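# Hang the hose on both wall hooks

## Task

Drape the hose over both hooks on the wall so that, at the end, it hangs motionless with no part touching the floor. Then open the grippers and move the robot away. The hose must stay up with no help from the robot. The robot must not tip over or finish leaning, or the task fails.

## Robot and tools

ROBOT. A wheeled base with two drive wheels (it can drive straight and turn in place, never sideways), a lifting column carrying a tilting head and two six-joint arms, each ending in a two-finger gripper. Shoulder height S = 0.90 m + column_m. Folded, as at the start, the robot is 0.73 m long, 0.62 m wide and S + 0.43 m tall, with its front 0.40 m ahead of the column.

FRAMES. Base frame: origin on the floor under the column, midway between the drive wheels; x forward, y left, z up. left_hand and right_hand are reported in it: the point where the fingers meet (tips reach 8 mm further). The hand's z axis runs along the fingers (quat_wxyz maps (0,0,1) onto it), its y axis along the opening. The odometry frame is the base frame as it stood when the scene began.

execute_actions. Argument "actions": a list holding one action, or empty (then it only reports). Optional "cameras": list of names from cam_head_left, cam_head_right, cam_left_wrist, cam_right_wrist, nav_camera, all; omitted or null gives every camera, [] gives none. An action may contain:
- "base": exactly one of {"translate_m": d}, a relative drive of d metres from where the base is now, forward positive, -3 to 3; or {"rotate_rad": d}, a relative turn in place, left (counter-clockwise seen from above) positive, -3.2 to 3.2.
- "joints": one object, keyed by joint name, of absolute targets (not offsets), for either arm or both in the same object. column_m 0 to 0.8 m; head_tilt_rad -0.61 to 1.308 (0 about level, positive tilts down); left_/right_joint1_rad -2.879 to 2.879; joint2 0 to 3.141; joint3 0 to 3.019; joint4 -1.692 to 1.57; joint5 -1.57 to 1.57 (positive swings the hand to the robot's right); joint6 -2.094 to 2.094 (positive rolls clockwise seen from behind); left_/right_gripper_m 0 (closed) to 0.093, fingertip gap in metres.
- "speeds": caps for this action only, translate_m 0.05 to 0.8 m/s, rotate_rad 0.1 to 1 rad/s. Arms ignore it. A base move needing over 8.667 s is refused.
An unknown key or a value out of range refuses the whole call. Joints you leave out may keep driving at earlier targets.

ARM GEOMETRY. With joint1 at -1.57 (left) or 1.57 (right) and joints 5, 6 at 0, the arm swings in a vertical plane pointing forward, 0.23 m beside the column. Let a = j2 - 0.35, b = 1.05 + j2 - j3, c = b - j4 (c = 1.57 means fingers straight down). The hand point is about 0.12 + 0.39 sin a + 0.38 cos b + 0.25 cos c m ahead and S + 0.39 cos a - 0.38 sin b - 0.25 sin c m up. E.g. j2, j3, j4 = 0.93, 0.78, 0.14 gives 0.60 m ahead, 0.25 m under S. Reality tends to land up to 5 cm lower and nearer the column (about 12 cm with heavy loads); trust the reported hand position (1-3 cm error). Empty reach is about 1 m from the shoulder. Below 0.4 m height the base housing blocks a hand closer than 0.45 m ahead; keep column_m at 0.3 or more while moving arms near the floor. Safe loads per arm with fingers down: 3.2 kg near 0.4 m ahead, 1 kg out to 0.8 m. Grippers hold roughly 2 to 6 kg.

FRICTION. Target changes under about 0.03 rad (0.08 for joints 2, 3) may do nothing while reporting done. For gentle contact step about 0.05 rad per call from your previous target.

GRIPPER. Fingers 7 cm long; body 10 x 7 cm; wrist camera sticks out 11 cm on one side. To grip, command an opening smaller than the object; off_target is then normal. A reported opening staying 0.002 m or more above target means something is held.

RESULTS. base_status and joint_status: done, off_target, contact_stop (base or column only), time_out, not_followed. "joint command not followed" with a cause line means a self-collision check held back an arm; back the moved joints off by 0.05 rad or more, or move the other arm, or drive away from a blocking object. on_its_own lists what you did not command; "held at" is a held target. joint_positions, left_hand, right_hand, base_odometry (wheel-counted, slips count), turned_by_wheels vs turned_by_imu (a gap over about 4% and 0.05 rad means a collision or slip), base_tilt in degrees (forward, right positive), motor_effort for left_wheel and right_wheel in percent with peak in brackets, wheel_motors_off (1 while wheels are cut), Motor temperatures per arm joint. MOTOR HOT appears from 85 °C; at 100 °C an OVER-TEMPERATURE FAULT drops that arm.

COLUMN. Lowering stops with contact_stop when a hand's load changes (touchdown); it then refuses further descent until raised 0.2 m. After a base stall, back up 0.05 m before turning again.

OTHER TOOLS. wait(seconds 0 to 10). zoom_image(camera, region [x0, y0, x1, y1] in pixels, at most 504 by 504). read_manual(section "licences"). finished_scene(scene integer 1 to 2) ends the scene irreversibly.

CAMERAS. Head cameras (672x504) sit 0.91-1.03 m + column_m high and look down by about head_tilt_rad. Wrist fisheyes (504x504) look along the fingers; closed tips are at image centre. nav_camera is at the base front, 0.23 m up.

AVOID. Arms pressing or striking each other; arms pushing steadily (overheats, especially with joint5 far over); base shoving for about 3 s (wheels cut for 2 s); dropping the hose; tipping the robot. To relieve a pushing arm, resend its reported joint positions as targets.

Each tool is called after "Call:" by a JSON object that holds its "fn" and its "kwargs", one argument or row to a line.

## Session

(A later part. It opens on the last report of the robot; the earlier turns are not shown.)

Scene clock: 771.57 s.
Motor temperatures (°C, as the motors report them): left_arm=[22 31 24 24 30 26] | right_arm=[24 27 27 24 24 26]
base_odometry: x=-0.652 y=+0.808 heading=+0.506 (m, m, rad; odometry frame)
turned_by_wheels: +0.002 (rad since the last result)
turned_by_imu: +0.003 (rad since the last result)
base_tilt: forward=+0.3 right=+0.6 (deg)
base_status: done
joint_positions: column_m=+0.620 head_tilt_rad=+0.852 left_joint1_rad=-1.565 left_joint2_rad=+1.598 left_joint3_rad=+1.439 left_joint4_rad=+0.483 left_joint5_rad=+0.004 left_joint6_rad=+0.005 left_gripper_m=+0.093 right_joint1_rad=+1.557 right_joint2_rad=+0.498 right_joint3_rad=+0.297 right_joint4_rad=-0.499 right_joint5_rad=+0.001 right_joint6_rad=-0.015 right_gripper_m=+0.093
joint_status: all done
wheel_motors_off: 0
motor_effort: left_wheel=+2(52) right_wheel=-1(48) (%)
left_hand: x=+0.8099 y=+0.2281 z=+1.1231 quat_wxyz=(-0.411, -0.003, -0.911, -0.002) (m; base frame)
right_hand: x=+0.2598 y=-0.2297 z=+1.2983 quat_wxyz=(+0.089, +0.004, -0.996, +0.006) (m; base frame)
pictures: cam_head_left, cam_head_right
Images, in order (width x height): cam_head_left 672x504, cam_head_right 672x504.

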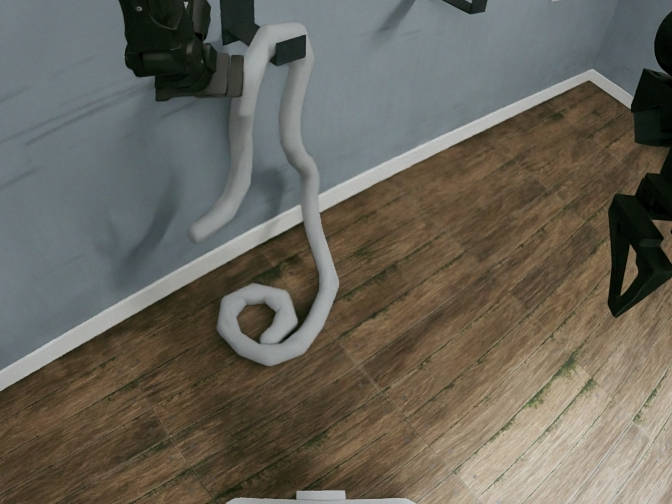

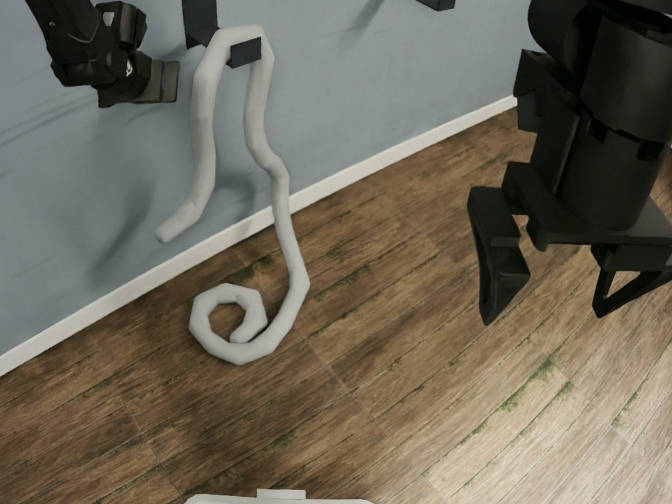

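Call:
{"fn": "execute_actions", "kwargs": {
  "actions": [
    {"base":{"rotate_rad":-0.83},"joints":{"column_m":0,"left_joint2_rad":2.32,"left_joint3_rad":1.87,"left_joint4_rad":1.3,"left_joint6_rad":0.1,"head_tilt_rad":0.7}}
  ],
  "cameras": []
}}

Call:
{"fn": "execute_actions", "kwargs": {
  "actions": [
    {"base":{"translate_m":1.06}}
  ],
  "cameras": []
}}

Call:
{"fn": "execute_actions", "kwargs": {
  "actions": [
    {"base":{"rotate_rad":1.53},"speeds":{"rotate_rad":0.6}}
  ],
  "cameras": ["cam_head_left","cam_left_wrist"]
}}

Scene clock: 783.30 s.
Motor temperatures (°C, as the motors report them): left_arm=[22 30 24 24 29 26] | right_arm=[24 27 27 24 24 26]
base_odometry: x=-0.652 y=+0.808 heading=-0.324 (m, m, rad; odometry frame)
turned_by_wheels: -0.829 (rad since the last result)
turned_by_imu: -0.822 (rad since the last result)
base_tilt: forward=+0.3 right=+0.5 (deg)
base_status: done
joint_positions: column_m=+0.002 head_tilt_rad=+0.717 left_joint1_rad=-1.576 left_joint2_rad=+2.307 left_joint3_rad=+1.872 left_joint4_rad=+1.280 left_joint5_rad=+0.002 left_joint6_rad=+0.087 left_gripper_m=+0.093 right_joint1_rad=+1.557 right_joint2_rad=+0.498 right_joint3_rad=+0.297 right_joint4_rad=-0.499 right_joint5_rad=+0.001 right_joint6_rad=-0.015 right_gripper_m=+0.093
joint_status: all done
joint sent to its limit — the command would take column_m past its lower limit, so that joint was sent only as far as its limit.
wheel_motors_off: 0
motor_effort: left_wheel=+4(42) right_wheel=-6(37) (%)
left_hand: x=+0.7543 y=+0.2201 z=+0.3280 quat_wxyz=(-0.631, -0.034, -0.774, -0.024) (m; base frame)
right_hand: x=+0.2598 y=-0.2297 z=+0.6807 quat_wxyz=(+0.089, +0.004, -0.996, +0.006) (m; base frame)
pictures: none
No camera images: the call's "cameras" was empty. Leave "cameras" out to get every camera's image.

Scene clock: 786.67 s.
Motor temperatures (°C, as the motors report them): left_arm=[22 30 24 24 29 26] | right_arm=[24 27 27 24 24 26]
base_odometry: x=+0.353 y=+0.471 heading=-0.324 (m, m, rad; odometry frame)
turned_by_wheels: +0.000 (rad since the last result)
turned_by_imu: -0.003 (rad since the last result)
base_tilt: forward=+0.3 right=+0.5 (deg)
base_status: done
joint_positions: column_m=+0.002 head_tilt_rad=+0.716 left_joint1_rad=-1.576 left_joint2_rad=+2.313 left_joint3_rad=+1.868 left_joint4_rad=+1.280 left_joint5_rad=+0.002 left_joint6_rad=+0.087 left_gripper_m=+0.093 right_joint1_rad=+1.557 right_joint2_rad=+0.499 right_joint3_rad=+0.298 right_joint4_rad=-0.499 right_joint5_rad=+0.001 right_joint6_rad=-0.015 right_gripper_m=+0.093
joint_status: not commanded
wheel_motors_off: 0
motor_effort: left_wheel=+0(48) right_wheel=-2(35) (%)
left_hand: x=+0.7494 y=+0.2201 z=+0.3234 quat_wxyz=(-0.628, -0.034, -0.777, -0.024) (m; base frame)
right_hand: x=+0.2604 y=-0.2297 z=+0.6807 quat_wxyz=(+0.088, +0.004, -0.996, +0.006) (m; base frame)
pictures: none
No camera images: the call's "cameras" was empty. Leave "cameras" out to get every camera's image.

Scene clock: 790.33 s.
Motor temperatures (°C, as the motors report them): left_arm=[22 30 24 24 29 26] | right_arm=[24 27 27 24 24 26]
base_odometry: x=+0.353 y=+0.471 heading=+1.205 (m, m, rad; odometry frame)
turned_by_wheels: +1.529 (rad since the last result)
turned_by_imu: +1.521 (rad since the last result)
base_tilt: forward=+0.3 right=+0.6 (deg)
base_status: done
joint_positions: column_m=+0.002 head_tilt_rad=+0.716 left_joint1_rad=-1.565 left_joint2_rad=+2.313 left_joint3_rad=+1.868 left_joint4_rad=+1.280 left_joint5_rad=+0.002 left_joint6_rad=+0.087 left_gripper_m=+0.093 right_joint1_rad=+1.557 right_joint2_rad=+0.499 right_joint3_rad=+0.298 right_joint4_rad=-0.499 right_joint5_rad=+0.001 right_joint6_rad=-0.015 right_gripper_m=+0.093
joint_status: not commanded
wheel_motors_off: 0
motor_effort: left_wheel=-2(44) right_wheel=+1(28) (%)
left_hand: x=+0.7494 y=+0.2293 z=+0.3234 quat_wxyz=(-0.627, -0.035, -0.777, -0.029) (m; base frame)
right_hand: x=+0.2604 y=-0.2297 z=+0.6807 quat_wxyz=(+0.088, +0.004, -0.996, +0.006) (m; base frame)
pictures: cam_head_left, cam_left_wrist
Images, in order (width x height): cam_head_left 672x504, cam_left_wrist 504x504.

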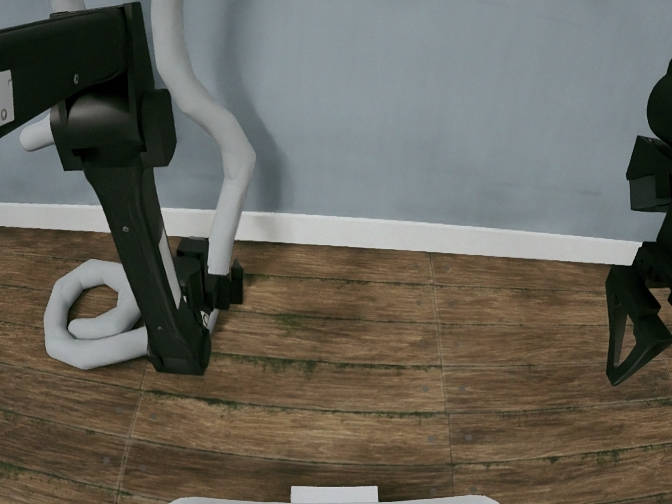

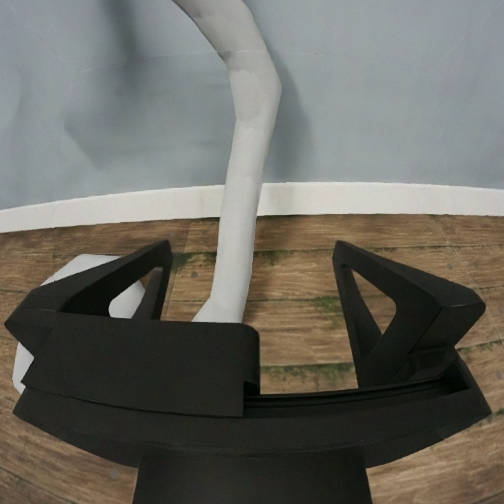

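Call:
{"fn": "execute_actions", "kwargs": {
  "actions": [
    {"base":{"translate_m":0.1},"speeds":{"translate_m":0.08}}
  ],
  "cameras": ["cam_left_wrist"]
}}

Scene clock: 792.77 s.
Motor temperatures (°C, as the motors report them): left_arm=[22 30 24 24 28 26] | right_arm=[24 27 27 24 24 26]
base_odometry: x=+0.389 y=+0.564 heading=+1.206 (m, m, rad; odometry frame)
turned_by_wheels: +0.001 (rad since the last result)
turned_by_imu: +0.001 (rad since the last result)
base_tilt: forward=+0.3 right=+0.6 (deg)
base_status: done
joint_positions: column_m=+0.002 head_tilt_rad=+0.716 left_joint1_rad=-1.565 left_joint2_rad=+2.313 left_joint3_rad=+1.868 left_joint4_rad=+1.280 left_joint5_rad=+0.002 left_joint6_rad=+0.087 left_gripper_m=+0.093 right_joint1_rad=+1.557 right_joint2_rad=+0.498 right_joint3_rad=+0.298 right_joint4_rad=-0.499 right_joint5_rad=+0.001 right_joint6_rad=-0.015 right_gripper_m=+0.093
joint_status: not commanded
wheel_motors_off: 0
motor_effort: left_wheel=+1(35) right_wheel=-1(43) (%)
left_hand: x=+0.7488 y=+0.2290 z=+0.3230 quat_wxyz=(-0.627, -0.035, -0.778, -0.029) (m; base frame)
right_hand: x=+0.2605 y=-0.2297 z=+0.6808 quat_wxyz=(+0.088, +0.004, -0.996, +0.006) (m; base frame)
pictures: cam_left_wrist
Images, in order (width x height): cam_left_wrist 504x504.

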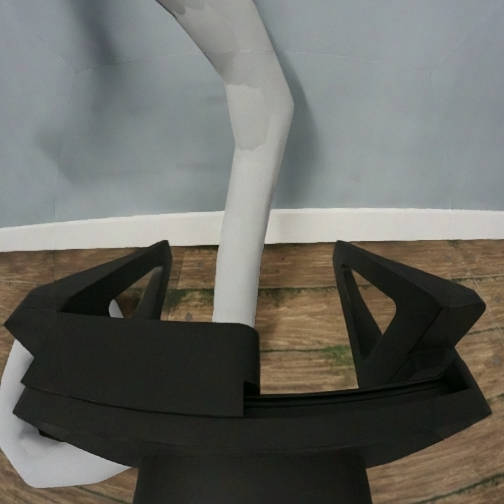

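Call:
{"fn": "execute_actions", "kwargs": {
  "actions": [
    {"base":{"translate_m":0.12},"speeds":{"translate_m":0.08}}
  ],
  "cameras": ["cam_left_wrist","cam_head_left"]
}}

Scene clock: 795.57 s.
Motor temperatures (°C, as the motors report them): left_arm=[22 30 24 24 28 26] | right_arm=[24 27 27 24 24 26]
base_odometry: x=+0.432 y=+0.676 heading=+1.207 (m, m, rad; odometry frame)
turned_by_wheels: +0.001 (rad since the last result)
turned_by_imu: +0.001 (rad since the last result)
base_tilt: forward=+0.3 right=+0.6 (deg)
base_status: done
joint_positions: column_m=+0.002 head_tilt_rad=+0.716 left_joint1_rad=-1.565 left_joint2_rad=+2.314 left_joint3_rad=+1.867 left_joint4_rad=+1.280 left_joint5_rad=+0.002 left_joint6_rad=+0.087 left_gripper_m=+0.093 right_joint1_rad=+1.557 right_joint2_rad=+0.500 right_joint3_rad=+0.298 right_joint4_rad=-0.499 right_joint5_rad=+0.001 right_joint6_rad=-0.015 right_gripper_m=+0.093
joint_status: not commanded
wheel_motors_off: 0
motor_effort: left_wheel=+1(43) right_wheel=+0(26) (%)
left_hand: x=+0.7478 y=+0.2287 z=+0.3220 quat_wxyz=(-0.626, -0.035, -0.778, -0.029) (m; base frame)
right_hand: x=+0.2602 y=-0.2297 z=+0.6806 quat_wxyz=(+0.089, +0.004, -0.996, +0.006) (m; base frame)
pictures: cam_head_left, cam_left_wrist
Images, in order (width x height): cam_head_left 672x504, cam_left_wrist 504x504.

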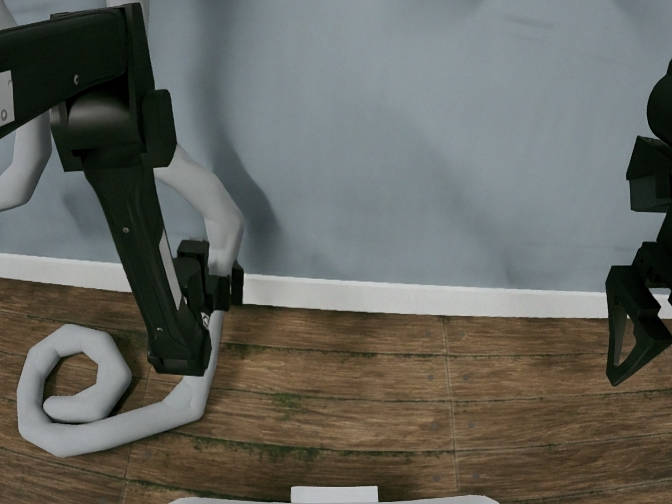

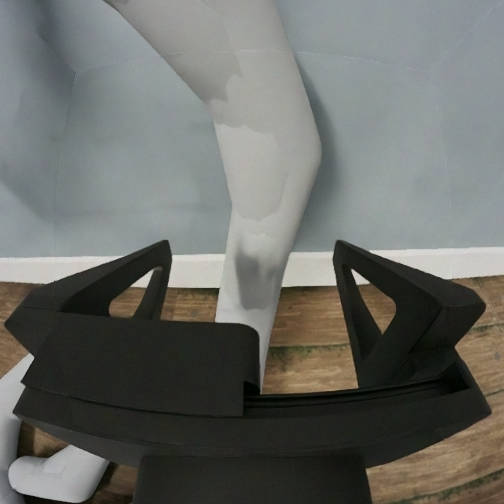

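Call:
{"fn": "execute_actions", "kwargs": {
  "actions": [
    {"base":{"translate_m":0.04},"speeds":{"translate_m":0.05}}
  ],
  "cameras": []
}}

Call:
{"fn": "execute_actions", "kwargs": {
  "actions": [
    {"joints":{"left_gripper_m":0.04}}
  ],
  "cameras": ["cam_left_wrist"]
}}

Scene clock: 798.10 s.
Motor temperatures (°C, as the motors report them): left_arm=[22 30 24 24 28 26] | right_arm=[24 27 27 24 24 26]
base_odometry: x=+0.446 y=+0.714 heading=+1.207 (m, m, rad; odometry frame)
turned_by_wheels: +0.001 (rad since the last result)
turned_by_imu: +0.001 (rad since the last result)
base_tilt: forward=+0.2 right=+0.5 (deg)
base_status: done
joint_positions: column_m=+0.002 head_tilt_rad=+0.716 left_joint1_rad=-1.565 left_joint2_rad=+2.315 left_joint3_rad=+1.867 left_joint4_rad=+1.280 left_joint5_rad=+0.002 left_joint6_rad=+0.087 left_gripper_m=+0.093 right_joint1_rad=+1.557 right_joint2_rad=+0.500 right_joint3_rad=+0.298 right_joint4_rad=-0.499 right_joint5_rad=+0.001 right_joint6_rad=-0.015 right_gripper_m=+0.093
joint_status: not commanded
wheel_motors_off: 0
motor_effort: left_wheel=+1(36) right_wheel=-3(25) (%)
left_hand: x=+0.7476 y=+0.2287 z=+0.3217 quat_wxyz=(-0.626, -0.035, -0.778, -0.029) (m; base frame)
right_hand: x=+0.2602 y=-0.2297 z=+0.6806 quat_wxyz=(+0.089, +0.004, -0.996, +0.006) (m; base frame)
pictures: none
No camera images: the call's "cameras" was empty. Leave "cameras" out to get every camera's image.

Scene clock: 798.70 s.
Motor temperatures (°C, as the motors report them): left_arm=[22 30 24 24 28 26] | right_arm=[24 27 27 24 24 26]
base_odometry: x=+0.446 y=+0.714 heading=+1.207 (m, m, rad; odometry frame)
turned_by_wheels: +0.000 (rad since the last result)
turned_by_imu: +0.000 (rad since the last result)
base_tilt: forward=+0.3 right=+0.5 (deg)
base_status: not commanded
joint_positions: column_m=+0.002 head_tilt_rad=+0.716 left_joint1_rad=-1.565 left_joint2_rad=+2.315 left_joint3_rad=+1.867 left_joint4_rad=+1.280 left_joint5_rad=+0.002 left_joint6_rad=+0.087 left_gripper_m=+0.040 right_joint1_rad=+1.557 right_joint2_rad=+0.500 right_joint3_rad=+0.298 right_joint4_rad=-0.499 right_joint5_rad=+0.001 right_joint6_rad=-0.015 right_gripper_m=+0.093
joint_status: all done
wheel_motors_off: 0
motor_effort: left_wheel=+1(1) right_wheel=-2(2) (%)
left_hand: x=+0.7476 y=+0.2287 z=+0.3217 quat_wxyz=(-0.626, -0.035, -0.778, -0.029) (m; base frame)
right_hand: x=+0.2602 y=-0.2297 z=+0.6806 quat_wxyz=(+0.089, +0.004, -0.996, +0.006) (m; base frame)
pictures: cam_left_wrist
Images, in order (width x height): cam_left_wrist 504x504.

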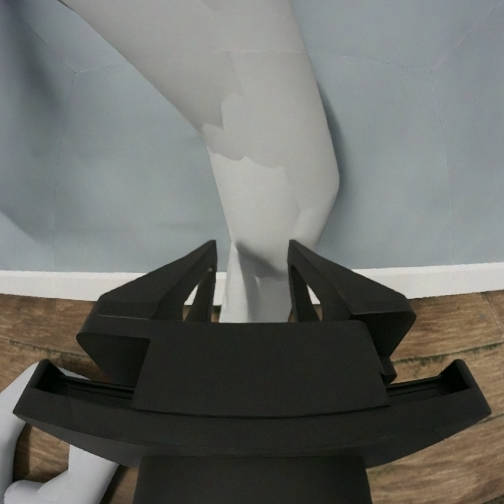

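Missed; go further.

Call:
{"fn": "execute_actions", "kwargs": {
  "actions": [
    {"base":{"translate_m":0.07},"speeds":{"translate_m":0.05},"joints":{"left_gripper_m":0.093}}
  ],
  "cameras": []
}}

Call:
{"fn": "execute_actions", "kwargs": {
  "actions": [
    {"joints":{"left_gripper_m":0.04}}
  ],
  "cameras": ["cam_left_wrist"]
}}

Scene clock: 801.53 s.
Motor temperatures (°C, as the motors report them): left_arm=[22 30 23 24 28 26] | right_arm=[24 27 27 24 24 26]
base_odometry: x=+0.471 y=+0.779 heading=+1.208 (m, m, rad; odometry frame)
turned_by_wheels: +0.001 (rad since the last result)
turned_by_imu: +0.001 (rad since the last result)
base_tilt: forward=+0.3 right=+0.5 (deg)
base_status: done
joint_positions: column_m=+0.002 head_tilt_rad=+0.716 left_joint1_rad=-1.565 left_joint2_rad=+2.316 left_joint3_rad=+1.867 left_joint4_rad=+1.280 left_joint5_rad=+0.002 left_joint6_rad=+0.087 left_gripper_m=+0.093 right_joint1_rad=+1.557 right_joint2_rad=+0.500 right_joint3_rad=+0.298 right_joint4_rad=-0.499 right_joint5_rad=+0.001 right_joint6_rad=-0.015 right_gripper_m=+0.093
joint_status: all done
wheel_motors_off: 0
motor_effort: left_wheel=+1(36) right_wheel=-2(29) (%)
left_hand: x=+0.7472 y=+0.2287 z=+0.3213 quat_wxyz=(-0.626, -0.035, -0.779, -0.029) (m; base frame)
right_hand: x=+0.2602 y=-0.2297 z=+0.6806 quat_wxyz=(+0.089, +0.004, -0.996, +0.006) (m; base frame)
pictures: none
No camera images: the call's "cameras" was empty. Leave "cameras" out to get every camera's image.

Scene clock: 802.13 s.
Motor temperatures (°C, as the motors report them): left_arm=[22 30 23 24 28 26] | right_arm=[24 27 27 24 24 26]
base_odometry: x=+0.471 y=+0.779 heading=+1.208 (m, m, rad; odometry frame)
turned_by_wheels: +0.000 (rad since the last result)
turned_by_imu: +0.000 (rad since the last result)
base_tilt: forward=+0.2 right=+0.6 (deg)
base_status: not commanded
joint_positions: column_m=+0.002 head_tilt_rad=+0.716 left_joint1_rad=-1.566 left_joint2_rad=+2.316 left_joint3_rad=+1.867 left_joint4_rad=+1.280 left_joint5_rad=+0.001 left_joint6_rad=+0.086 left_gripper_m=+0.063 right_joint1_rad=+1.557 right_joint2_rad=+0.500 right_joint3_rad=+0.298 right_joint4_rad=-0.499 right_joint5_rad=+0.001 right_joint6_rad=-0.015 right_gripper_m=+0.093
joint_status: left_gripper_m off_target (ended at +0.063, target +0.040)
wheel_motors_off: 0
motor_effort: left_wheel=+1(2) right_wheel=+1(0) (%)
left_hand: x=+0.7472 y=+0.2282 z=+0.3215 quat_wxyz=(-0.626, -0.034, -0.778, -0.029) (m; base frame)
right_hand: x=+0.2602 y=-0.2297 z=+0.6806 quat_wxyz=(+0.089, +0.004, -0.996, +0.006) (m; base frame)
pictures: cam_left_wrist
Images, in order (width x height): cam_left_wrist 504x504.

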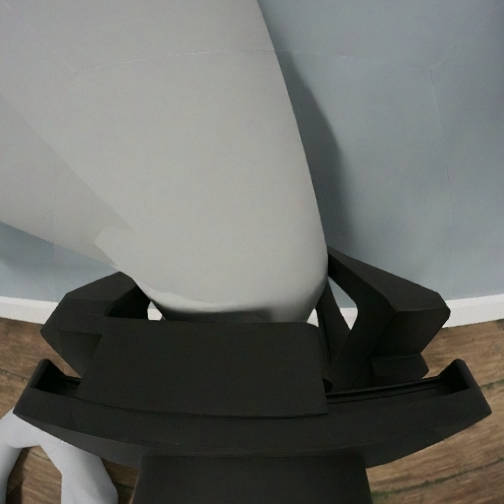

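Call:
{"fn": "execute_actions", "kwargs": {
  "actions": [
    {"base":{"translate_m":-0.2},"speeds":{"translate_m":0.05},"joints":{"column_m":0.75,"left_joint2_rad":1.6,"left_joint3_rad":1.45,"left_joint4_rad":0.5,"left_joint6_rad":0,"head_tilt_rad":0.5}}
  ],
  "cameras": ["cam_head_left","cam_left_wrist"]
}}

Scene clock: 815.57 s.
Motor temperatures (°C, as the motors report them): left_arm=[22 31 24 24 28 26] | right_arm=[24 27 27 24 24 26]
base_odometry: x=+0.400 y=+0.592 heading=+1.206 (m, m, rad; odometry frame)
turned_by_wheels: -0.002 (rad since the last result)
turned_by_imu: +0.000 (rad since the last result)
base_tilt: forward=+0.3 right=+0.6 (deg)
base_status: done
joint_positions: column_m=+0.750 head_tilt_rad=+0.518 left_joint1_rad=-1.564 left_joint2_rad=+1.658 left_joint3_rad=+1.416 left_joint4_rad=+0.480 left_joint5_rad=+0.007 left_joint6_rad=-0.047 left_gripper_m=+0.063 right_joint1_rad=+1.557 right_joint2_rad=+0.500 right_joint3_rad=+0.298 right_joint4_rad=-0.499 right_joint5_rad=+0.001 right_joint6_rad=-0.015 right_gripper_m=+0.093
joint_status: left_joint6_rad off_target (ended at -0.046, target +0.000); the others done
wheel_motors_off: 0
motor_effort: left_wheel=-1(37) right_wheel=+0(38) (%)
left_hand: x=+0.7717 y=+0.2284 z=+1.2055 quat_wxyz=(-0.372, +0.021, -0.928, +0.009) (m; base frame)
right_hand: x=+0.2601 y=-0.2297 z=+1.4280 quat_wxyz=(+0.089, +0.004, -0.996, +0.006) (m; base frame)
pictures: cam_head_left, cam_left_wrist
Images, in order (width x height): cam_head_left 672x504, cam_left_wrist 504x504.

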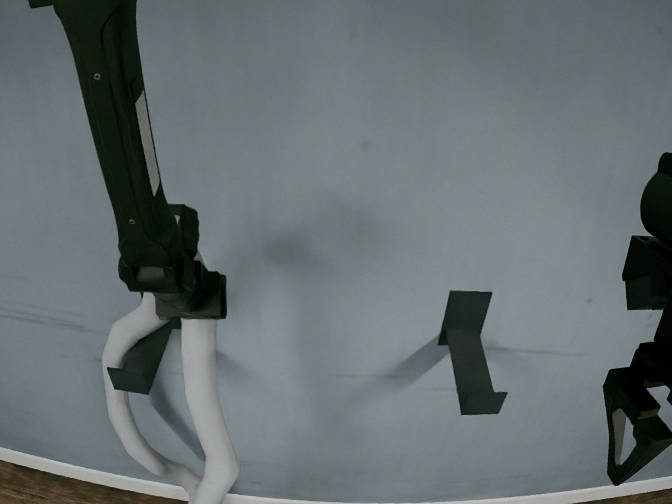

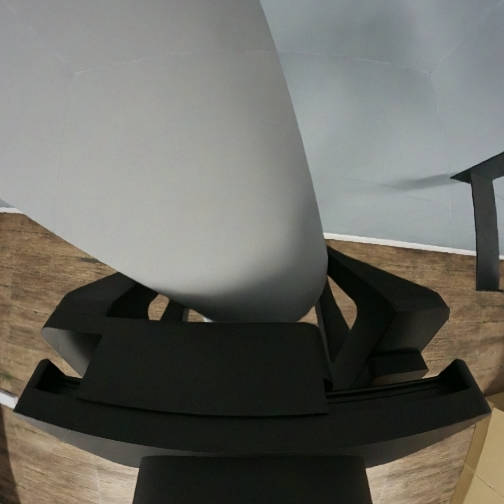

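Call:
{"fn": "execute_actions", "kwargs": {
  "actions": [
    {"base":{"rotate_rad":-0.35},"speeds":{"rotate_rad":0.12},"joints":{"left_joint1_rad":-1.9,"left_joint5_rad":-0.8}}
  ],
  "cameras": ["cam_head_left","cam_left_wrist"]
}}

Scene clock: 820.30 s.
Motor temperatures (°C, as the motors report them): left_arm=[22 31 24 24 28 26] | right_arm=[24 27 27 24 24 26]
base_odometry: x=+0.400 y=+0.592 heading=+0.857 (m, m, rad; odometry frame)
turned_by_wheels: -0.349 (rad since the last result)
turned_by_imu: -0.343 (rad since the last result)
base_tilt: forward=+0.3 right=+0.5 (deg)
base_status: done
joint_positions: column_m=+0.750 head_tilt_rad=+0.518 left_joint1_rad=-1.859 left_joint2_rad=+1.671 left_joint3_rad=+1.416 left_joint4_rad=+0.478 left_joint5_rad=-0.788 left_joint6_rad=-0.083 left_gripper_m=+0.062 right_joint1_rad=+1.557 right_joint2_rad=+0.500 right_joint3_rad=+0.298 right_joint4_rad=-0.499 right_joint5_rad=+0.001 right_joint6_rad=-0.015 right_gripper_m=+0.093
joint_status: all done
wheel_motors_off: 0
motor_effort: left_wheel=+5(37) right_wheel=-7(37) (%)
left_hand: x=+0.7344 y=+0.1456 z=+1.2290 quat_wxyz=(-0.351, +0.156, -0.900, -0.208) (m; base frame)
right_hand: x=+0.2601 y=-0.2297 z=+1.4280 quat_wxyz=(+0.089, +0.004, -0.996, +0.006) (m; base frame)
pictures: cam_head_left, cam_left_wrist
Images, in order (width x height): cam_head_left 672x504, cam_left_wrist 504x504.

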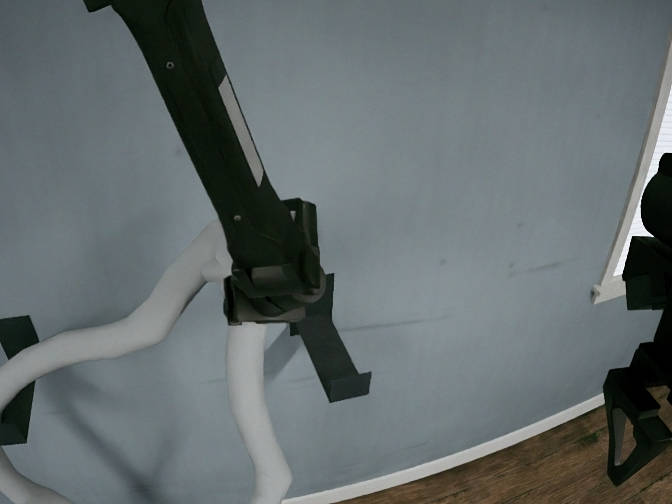

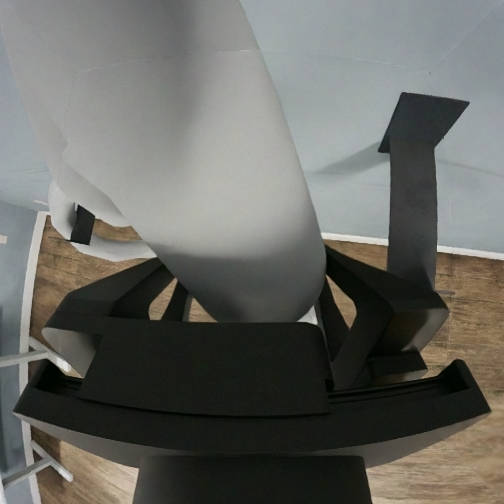

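Call:
{"fn": "execute_actions", "kwargs": {
  "actions": [
    {"base":{"translate_m":-0.17},"speeds":{"translate_m":0.05}}
  ],
  "cameras": []
}}

Call:
{"fn": "execute_actions", "kwargs": {
  "actions": [
    {"joints":{"left_joint1_rad":-2.25,"left_joint5_rad":-1.1}}
  ],
  "cameras": ["cam_head_left","cam_left_wrist"]
}}

Scene clock: 827.07 s.
Motor temperatures (°C, as the motors report them): left_arm=[22 32 24 24 28 26] | right_arm=[24 27 27 24 24 26]
base_odometry: x=+0.289 y=+0.464 heading=+0.857 (m, m, rad; odometry frame)
turned_by_wheels: +0.000 (rad since the last result)
turned_by_imu: +0.000 (rad since the last result)
base_tilt: forward=+0.3 right=+0.6 (deg)
base_status: done
joint_positions: column_m=+0.750 head_tilt_rad=+0.518 left_joint1_rad=-1.864 left_joint2_rad=+1.670 left_joint3_rad=+1.417 left_joint4_rad=+0.478 left_joint5_rad=-0.783 left_joint6_rad=-0.083 left_gripper_m=+0.062 right_joint1_rad=+1.557 right_joint2_rad=+0.500 right_joint3_rad=+0.298 right_joint4_rad=-0.499 right_joint5_rad=+0.001 right_joint6_rad=-0.015 right_gripper_m=+0.093
joint_status: not commanded
wheel_motors_off: 0
motor_effort: left_wheel=-1(26) right_wheel=+1(56) (%)
left_hand: x=+0.7350 y=+0.1421 z=+1.2295 quat_wxyz=(-0.351, +0.155, -0.901, -0.204) (m; base frame)
right_hand: x=+0.2601 y=-0.2297 z=+1.4280 quat_wxyz=(+0.089, +0.004, -0.996, +0.006) (m; base frame)
pictures: none
No camera images: the call's "cameras" was empty. Leave "cameras" out to get every camera's image.

Scene clock: 829.37 s.
Motor temperatures (°C, as the motors report them): left_arm=[22 32 24 24 28 26] | right_arm=[24 27 27 24 24 26]
base_odometry: x=+0.289 y=+0.464 heading=+0.857 (m, m, rad; odometry frame)
turned_by_wheels: +0.000 (rad since the last result)
turned_by_imu: +0.000 (rad since the last result)
base_tilt: forward=+0.3 right=+0.6 (deg)
base_status: not commanded
joint_positions: column_m=+0.750 head_tilt_rad=+0.518 left_joint1_rad=-2.188 left_joint2_rad=+1.670 left_joint3_rad=+1.417 left_joint4_rad=+0.478 left_joint5_rad=-1.092 left_joint6_rad=-0.080 left_gripper_m=+0.061 right_joint1_rad=+1.557 right_joint2_rad=+0.500 right_joint3_rad=+0.298 right_joint4_rad=-0.499 right_joint5_rad=+0.001 right_joint6_rad=-0.015 right_gripper_m=+0.093
joint_status: left_joint1_rad time_out (moved -0.325 of -0.386); the others done
wheel_motors_off: 0
on_its_own: left_joint1_rad reads -2.188 and still pushes toward -2.250 since a time_out
motor_effort: left_wheel=+0(2) right_wheel=+0(2) (%)
left_hand: x=+0.6876 y=-0.0252 z=+1.2927 quat_wxyz=(-0.329, +0.178, -0.908, -0.191) (m; base frame)
right_hand: x=+0.2601 y=-0.2297 z=+1.4280 quat_wxyz=(+0.089, +0.004, -0.996, +0.006) (m; base frame)
pictures: cam_head_left, cam_left_wrist
Images, in order (width x height): cam_head_left 672x504, cam_left_wrist 504x504.

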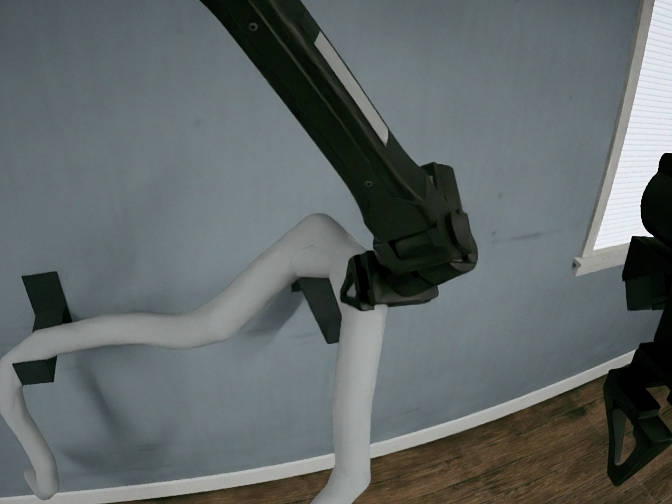

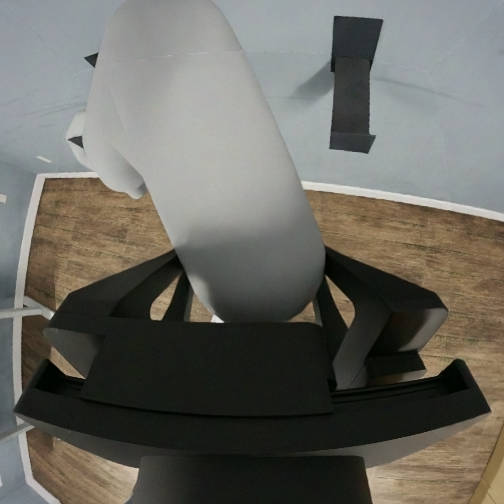

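Call:
{"fn": "execute_actions", "kwargs": {
  "actions": [
    {"base":{"translate_m":0.13},"speeds":{"translate_m":0.05},"joints":{"left_joint1_rad":-2.3,"left_joint5_rad":-1.3}}
  ],
  "cameras": ["cam_head_left","cam_left_wrist"]
}}

Scene clock: 833.97 s.
Motor temperatures (°C, as the motors report them): left_arm=[23 32 24 24 28 26] | right_arm=[24 27 27 24 24 26]
base_odometry: x=+0.374 y=+0.562 heading=+0.859 (m, m, rad; odometry frame)
turned_by_wheels: +0.002 (rad since the last result)
turned_by_imu: +0.002 (rad since the last result)
base_tilt: forward=+0.2 right=+0.6 (deg)
base_status: done
joint_positions: column_m=+0.750 head_tilt_rad=+0.518 left_joint1_rad=-2.224 left_joint2_rad=+1.667 left_joint3_rad=+1.417 left_joint4_rad=+0.478 left_joint5_rad=-1.285 left_joint6_rad=-0.079 left_gripper_m=+0.061 right_joint1_rad=+1.557 right_joint2_rad=+0.500 right_joint3_rad=+0.298 right_joint4_rad=-0.499 right_joint5_rad=+0.001 right_joint6_rad=-0.015 right_gripper_m=+0.093
joint_status: left_joint1_rad time_out (moved -0.036 of -0.112); the others done
wheel_motors_off: 0
on_its_own: left_joint1_rad reads -2.224 and still pushes toward -2.300 since a time_out
motor_effort: left_wheel=+0(45) right_wheel=-3(36) (%)
left_hand: x=+0.6704 y=-0.0182 z=+1.3132 quat_wxyz=(-0.317, +0.206, -0.888, -0.262) (m; base frame)
right_hand: x=+0.2601 y=-0.2297 z=+1.4280 quat_wxyz=(+0.089, +0.004, -0.996, +0.006) (m; base frame)
pictures: cam_head_left, cam_left_wrist
Images, in order (width x height): cam_head_left 672x504, cam_left_wrist 504x504.

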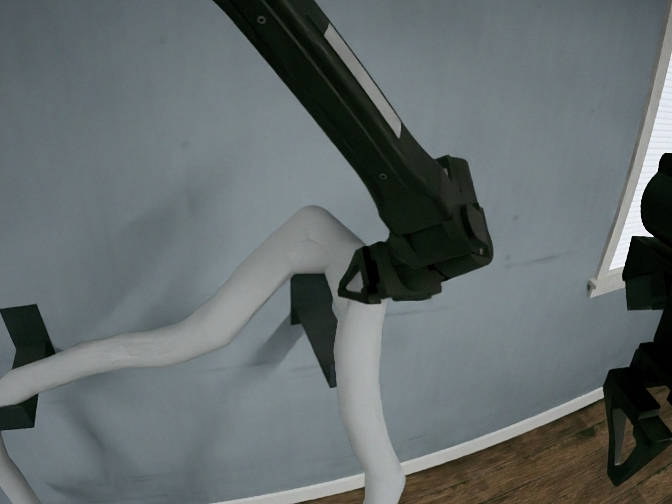

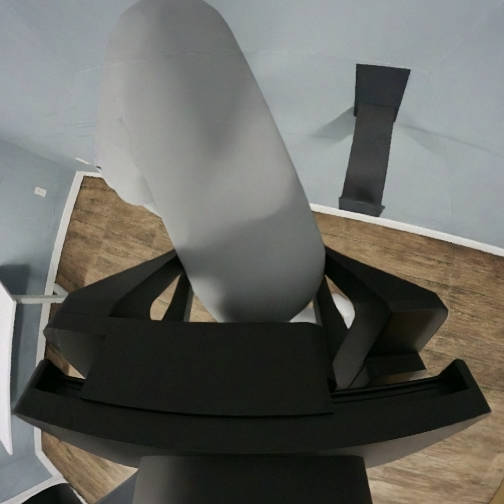

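Call:
{"fn": "execute_actions", "kwargs": {
  "actions": [
    {"base":{"rotate_rad":-0.25},"speeds":{"rotate_rad":0.1},"joints":{"left_joint1_rad":-2.25,"left_joint5_rad":-1.5}}
  ],
  "cameras": ["cam_head_left","cam_left_wrist"]
}}

Scene clock: 837.90 s.
Motor temperatures (°C, as the motors report them): left_arm=[23 32 24 24 29 26] | right_arm=[24 27 27 24 24 26]
base_odometry: x=+0.373 y=+0.562 heading=+0.611 (m, m, rad; odometry frame)
turned_by_wheels: -0.248 (rad since the last result)
turned_by_imu: -0.243 (rad since the last result)
base_tilt: forward=+0.2 right=+0.6 (deg)
base_status: done
joint_positions: column_m=+0.750 head_tilt_rad=+0.518 left_joint1_rad=-2.188 left_joint2_rad=+1.666 left_joint3_rad=+1.417 left_joint4_rad=+0.485 left_joint5_rad=-1.480 left_joint6_rad=-0.083 left_gripper_m=+0.061 right_joint1_rad=+1.557 right_joint2_rad=+0.500 right_joint3_rad=+0.298 right_joint4_rad=-0.499 right_joint5_rad=+0.001 right_joint6_rad=-0.015 right_gripper_m=+0.093
joint_status: left_joint1_rad time_out (moved +0.036 of -0.026); the others done
wheel_motors_off: 0
on_its_own: left_joint1_rad reads -2.188 and still pushes toward -2.250 since a time_out
motor_effort: left_wheel=+5(57) right_wheel=-2(32) (%)
left_hand: x=+0.6575 y=+0.0268 z=+1.3224 quat_wxyz=(-0.305, +0.241, -0.847, -0.363) (m; base frame)
right_hand: x=+0.2601 y=-0.2297 z=+1.4280 quat_wxyz=(+0.089, +0.004, -0.996, +0.006) (m; base frame)
pictures: cam_head_left, cam_left_wrist
Images, in order (width x height): cam_head_left 672x504, cam_left_wrist 504x504.

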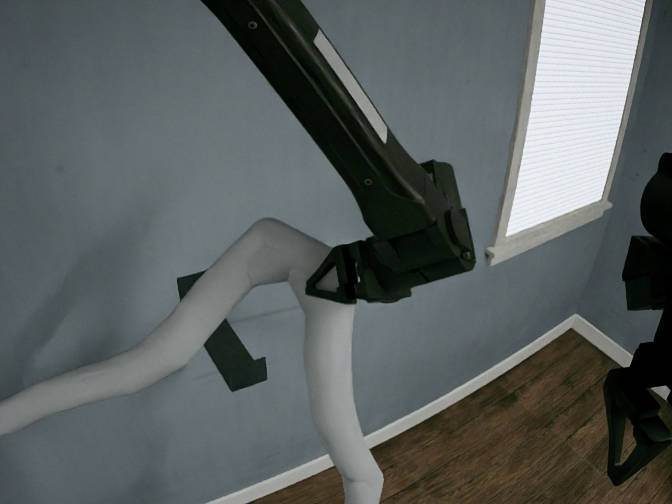

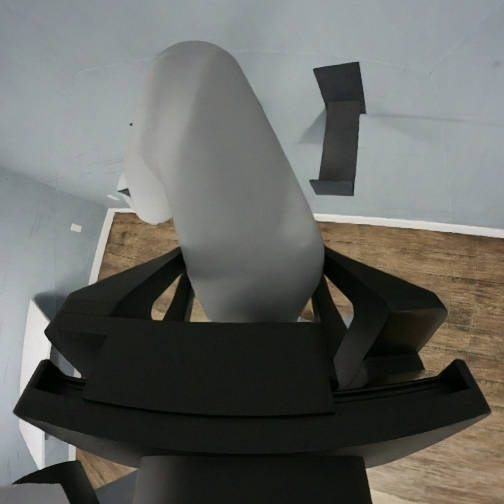

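Call:
{"fn": "execute_actions", "kwargs": {
  "actions": [
    {"base":{"translate_m":0.12},"speeds":{"translate_m":0.05},"joints":{"left_joint1_rad":-2.2}}
  ],
  "cameras": ["cam_head_left","cam_left_wrist"]
}}

Scene clock: 841.90 s.
Motor temperatures (°C, as the motors report them): left_arm=[23 32 25 24 29 26] | right_arm=[24 27 27 24 24 26]
base_odometry: x=+0.472 y=+0.631 heading=+0.611 (m, m, rad; odometry frame)
turned_by_wheels: +0.000 (rad since the last result)
turned_by_imu: +0.000 (rad since the last result)
base_tilt: forward=+0.3 right=+0.6 (deg)
base_status: done
joint_positions: column_m=+0.750 head_tilt_rad=+0.518 left_joint1_rad=-2.142 left_joint2_rad=+1.666 left_joint3_rad=+1.415 left_joint4_rad=+0.485 left_joint5_rad=-1.483 left_joint6_rad=-0.087 left_gripper_m=+0.061 right_joint1_rad=+1.557 right_joint2_rad=+0.500 right_joint3_rad=+0.298 right_joint4_rad=-0.499 right_joint5_rad=+0.001 right_joint6_rad=-0.015 right_gripper_m=+0.093
joint_status: left_joint1_rad off_target (ended at -2.142, target -2.200)
wheel_motors_off: 0
motor_effort: left_wheel=+2(60) right_wheel=+0(27) (%)
left_hand: x=+0.6606 y=+0.0538 z=+1.3151 quat_wxyz=(-0.306, +0.246, -0.836, -0.384) (m; base frame)
right_hand: x=+0.2602 y=-0.2297 z=+1.4281 quat_wxyz=(+0.089, +0.004, -0.996, +0.006) (m; base frame)
pictures: cam_head_left, cam_left_wrist
Images, in order (width x height): cam_head_left 672x504, cam_left_wrist 504x504.

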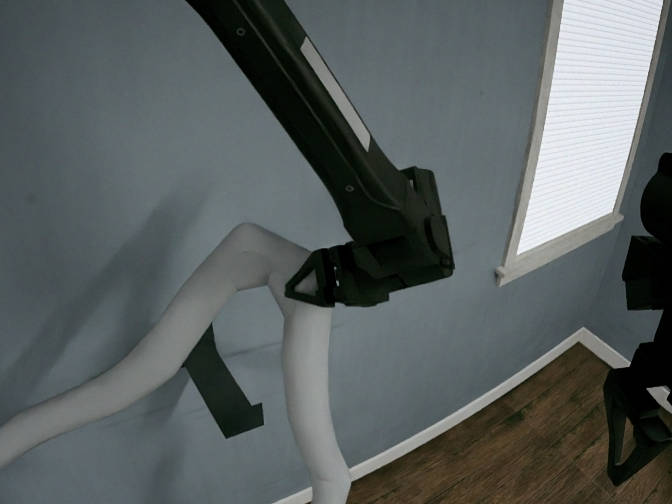

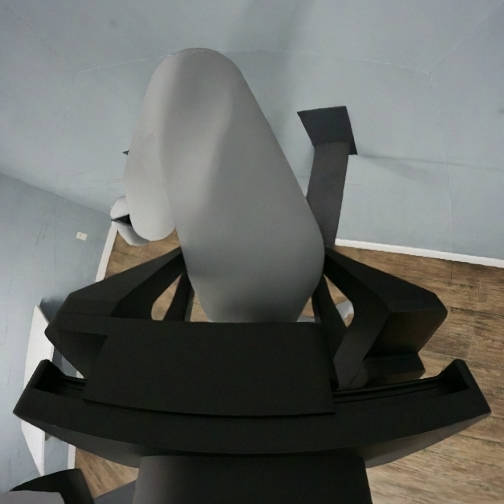

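Call:
{"fn": "execute_actions", "kwargs": {
  "actions": [
    {"base":{"rotate_rad":-0.15},"speeds":{"rotate_rad":0.1},"joints":{"left_joint1_rad":-2.15}}
  ],
  "cameras": ["cam_head_left","cam_left_wrist"]
}}

Scene clock: 845.03 s.
Motor temperatures (°C, as the motors report them): left_arm=[23 32 25 24 29 27] | right_arm=[24 27 27 24 24 26]
base_odometry: x=+0.472 y=+0.631 heading=+0.462 (m, m, rad; odometry frame)
turned_by_wheels: -0.149 (rad since the last result)
turned_by_imu: -0.145 (rad since the last result)
base_tilt: forward=+0.2 right=+0.6 (deg)
base_status: done
joint_positions: column_m=+0.750 head_tilt_rad=+0.518 left_joint1_rad=-2.122 left_joint2_rad=+1.666 left_joint3_rad=+1.415 left_joint4_rad=+0.485 left_joint5_rad=-1.466 left_joint6_rad=-0.088 left_gripper_m=+0.061 right_joint1_rad=+1.557 right_joint2_rad=+0.500 right_joint3_rad=+0.298 right_joint4_rad=-0.499 right_joint5_rad=+0.001 right_joint6_rad=-0.015 right_gripper_m=+0.093
joint_status: all done
wheel_motors_off: 0
motor_effort: left_wheel=+0(47) right_wheel=+0(42) (%)
left_hand: x=+0.6639 y=+0.0636 z=+1.3106 quat_wxyz=(-0.308, +0.246, -0.835, -0.385) (m; base frame)
right_hand: x=+0.2602 y=-0.2297 z=+1.4281 quat_wxyz=(+0.089, +0.004, -0.996, +0.006) (m; base frame)
pictures: cam_head_left, cam_left_wrist
Images, in order (width x height): cam_head_left 672x504, cam_left_wrist 504x504.

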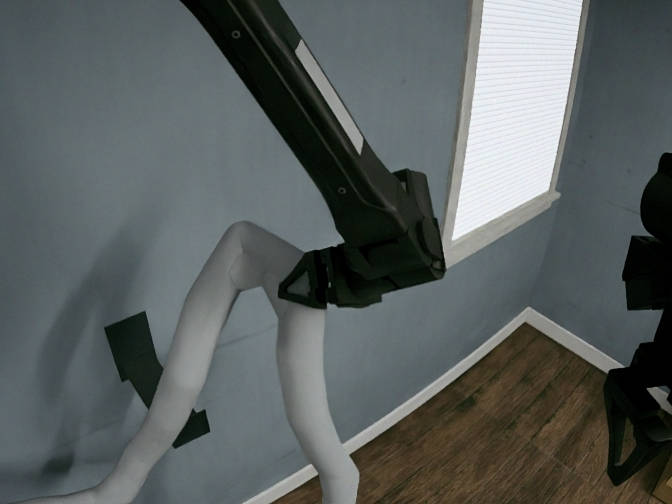

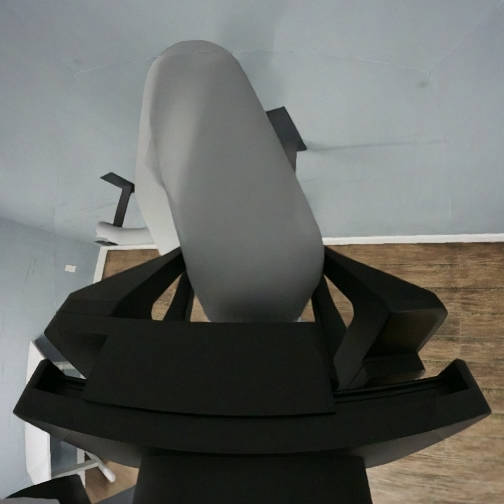

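Call:
{"fn": "execute_actions", "kwargs": {
  "actions": [
    {"joints":{"column_m":0.6,"left_joint1_rad":-2.1,"head_tilt_rad":0.4}}
  ],
  "cameras": ["cam_head_left","cam_left_wrist"]
}}

Scene clock: 848.07 s.
Motor temperatures (°C, as the motors report them): left_arm=[23 32 25 24 29 27] | right_arm=[24 27 27 24 24 26]
base_odometry: x=+0.472 y=+0.631 heading=+0.462 (m, m, rad; odometry frame)
turned_by_wheels: +0.000 (rad since the last result)
turned_by_imu: +0.000 (rad since the last result)
base_tilt: forward=+0.3 right=+0.6 (deg)
base_status: not commanded
joint_positions: column_m=+0.600 head_tilt_rad=+0.419 left_joint1_rad=-2.078 left_joint2_rad=+1.666 left_joint3_rad=+1.415 left_joint4_rad=+0.485 left_joint5_rad=-1.466 left_joint6_rad=-0.084 left_gripper_m=+0.061 right_joint1_rad=+1.557 right_joint2_rad=+0.500 right_joint3_rad=+0.298 right_joint4_rad=-0.499 right_joint5_rad=+0.001 right_joint6_rad=-0.015 right_gripper_m=+0.093
joint_status: all done
wheel_motors_off: 0
motor_effort: left_wheel=+5(4) right_wheel=-1(3) (%)
left_hand: x=+0.6672 y=+0.0898 z=+1.1551 quat_wxyz=(-0.307, +0.247, -0.825, -0.405) (m; base frame)
right_hand: x=+0.2602 y=-0.2297 z=+1.2782 quat_wxyz=(+0.089, +0.004, -0.996, +0.006) (m; base frame)
pictures: cam_head_left, cam_left_wrist
Images, in order (width x height): cam_head_left 672x504, cam_left_wrist 504x504.

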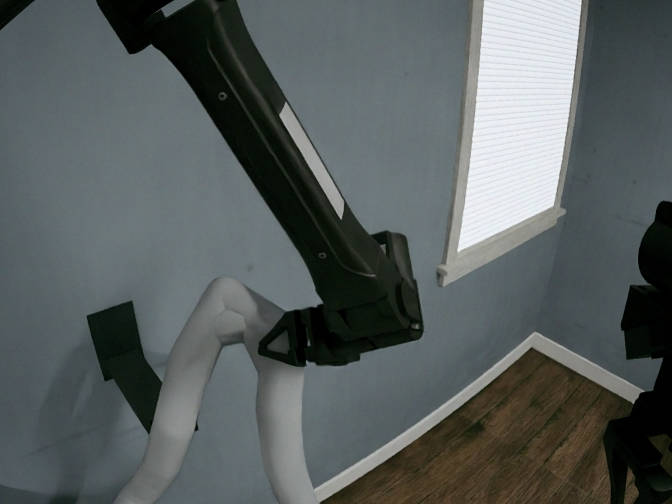

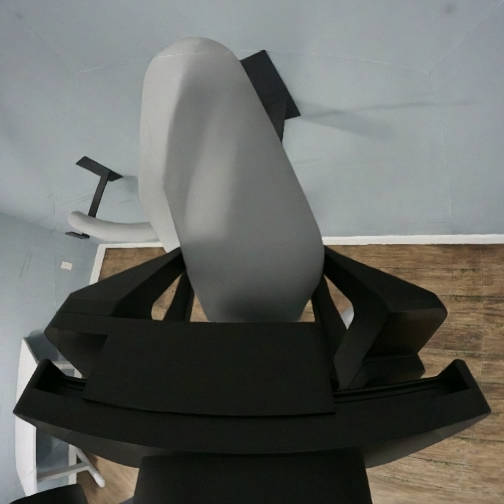

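Call:
{"fn": "execute_actions", "kwargs": {
  "actions": [
    {"joints":{"column_m":0.78,"left_joint1_rad":-2.08}}
  ],
  "cameras": []
}}

Call:
{"fn": "execute_actions", "kwargs": {
  "actions": [
    {"base":{"translate_m":0.1},"speeds":{"translate_m":0.05},"joints":{"left_joint1_rad":-1.97,"head_tilt_rad":0.55}}
  ],
  "cameras": ["cam_head_left","cam_left_wrist"]
}}

Scene clock: 851.97 s.
Motor temperatures (°C, as the motors report them): left_arm=[23 32 25 24 30 27] | right_arm=[24 27 27 24 24 26]
base_odometry: x=+0.472 y=+0.631 heading=+0.462 (m, m, rad; odometry frame)
turned_by_wheels: +0.000 (rad since the last result)
turned_by_imu: +0.000 (rad since the last result)
base_tilt: forward=+0.3 right=+0.5 (deg)
base_status: not commanded
joint_positions: column_m=+0.780 head_tilt_rad=+0.418 left_joint1_rad=-2.071 left_joint2_rad=+1.666 left_joint3_rad=+1.415 left_joint4_rad=+0.485 left_joint5_rad=-1.463 left_joint6_rad=-0.084 left_gripper_m=+0.061 right_joint1_rad=+1.557 right_joint2_rad=+0.500 right_joint3_rad=+0.298 right_joint4_rad=-0.499 right_joint5_rad=+0.001 right_joint6_rad=-0.015 right_gripper_m=+0.093
joint_status: all done
wheel_motors_off: 0
motor_effort: left_wheel=+5(5) right_wheel=-4(3) (%)
left_hand: x=+0.6680 y=+0.0938 z=+1.3338 quat_wxyz=(-0.308, +0.248, -0.824, -0.407) (m; base frame)
right_hand: x=+0.2602 y=-0.2297 z=+1.4581 quat_wxyz=(+0.089, +0.004, -0.996, +0.006) (m; base frame)
pictures: none
No camera images: the call's "cameras" was empty. Leave "cameras" out to get every camera's image.

Scene clock: 855.20 s.
Motor temperatures (°C, as the motors report them): left_arm=[23 32 25 24 30 27] | right_arm=[24 27 27 24 24 26]
base_odometry: x=+0.561 y=+0.676 heading=+0.462 (m, m, rad; odometry frame)
turned_by_wheels: -0.001 (rad since the last result)
turned_by_imu: -0.001 (rad since the last result)
base_tilt: forward=+0.3 right=+0.6 (deg)
base_status: done
joint_positions: column_m=+0.780 head_tilt_rad=+0.554 left_joint1_rad=-1.955 left_joint2_rad=+1.666 left_joint3_rad=+1.421 left_joint4_rad=+0.485 left_joint5_rad=-1.460 left_joint6_rad=-0.084 left_gripper_m=+0.061 right_joint1_rad=+1.557 right_joint2_rad=+0.500 right_joint3_rad=+0.298 right_joint4_rad=-0.499 right_joint5_rad=+0.001 right_joint6_rad=-0.015 right_gripper_m=+0.093
joint_status: all done
wheel_motors_off: 0
motor_effort: left_wheel=+1(41) right_wheel=-1(44) (%)
left_hand: x=+0.6764 y=+0.1630 z=+1.3248 quat_wxyz=(-0.310, +0.257, -0.795, -0.454) (m; base frame)
right_hand: x=+0.2602 y=-0.2297 z=+1.4581 quat_wxyz=(+0.089, +0.004, -0.996, +0.006) (m; base frame)
pictures: cam_head_left, cam_left_wrist
Images, in order (width x height): cam_head_left 672x504, cam_left_wrist 504x504.

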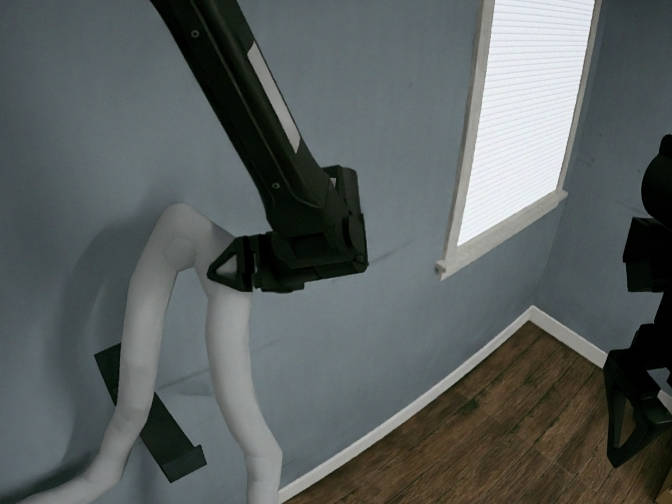

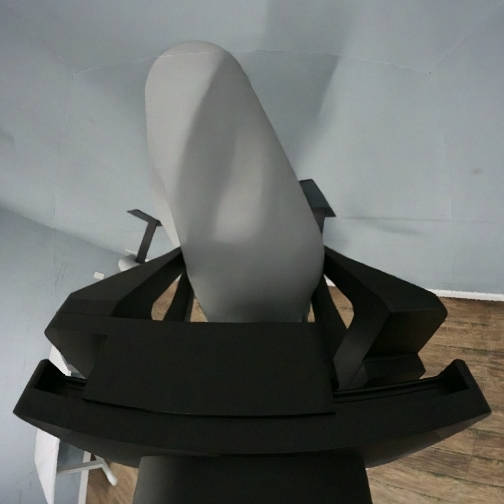

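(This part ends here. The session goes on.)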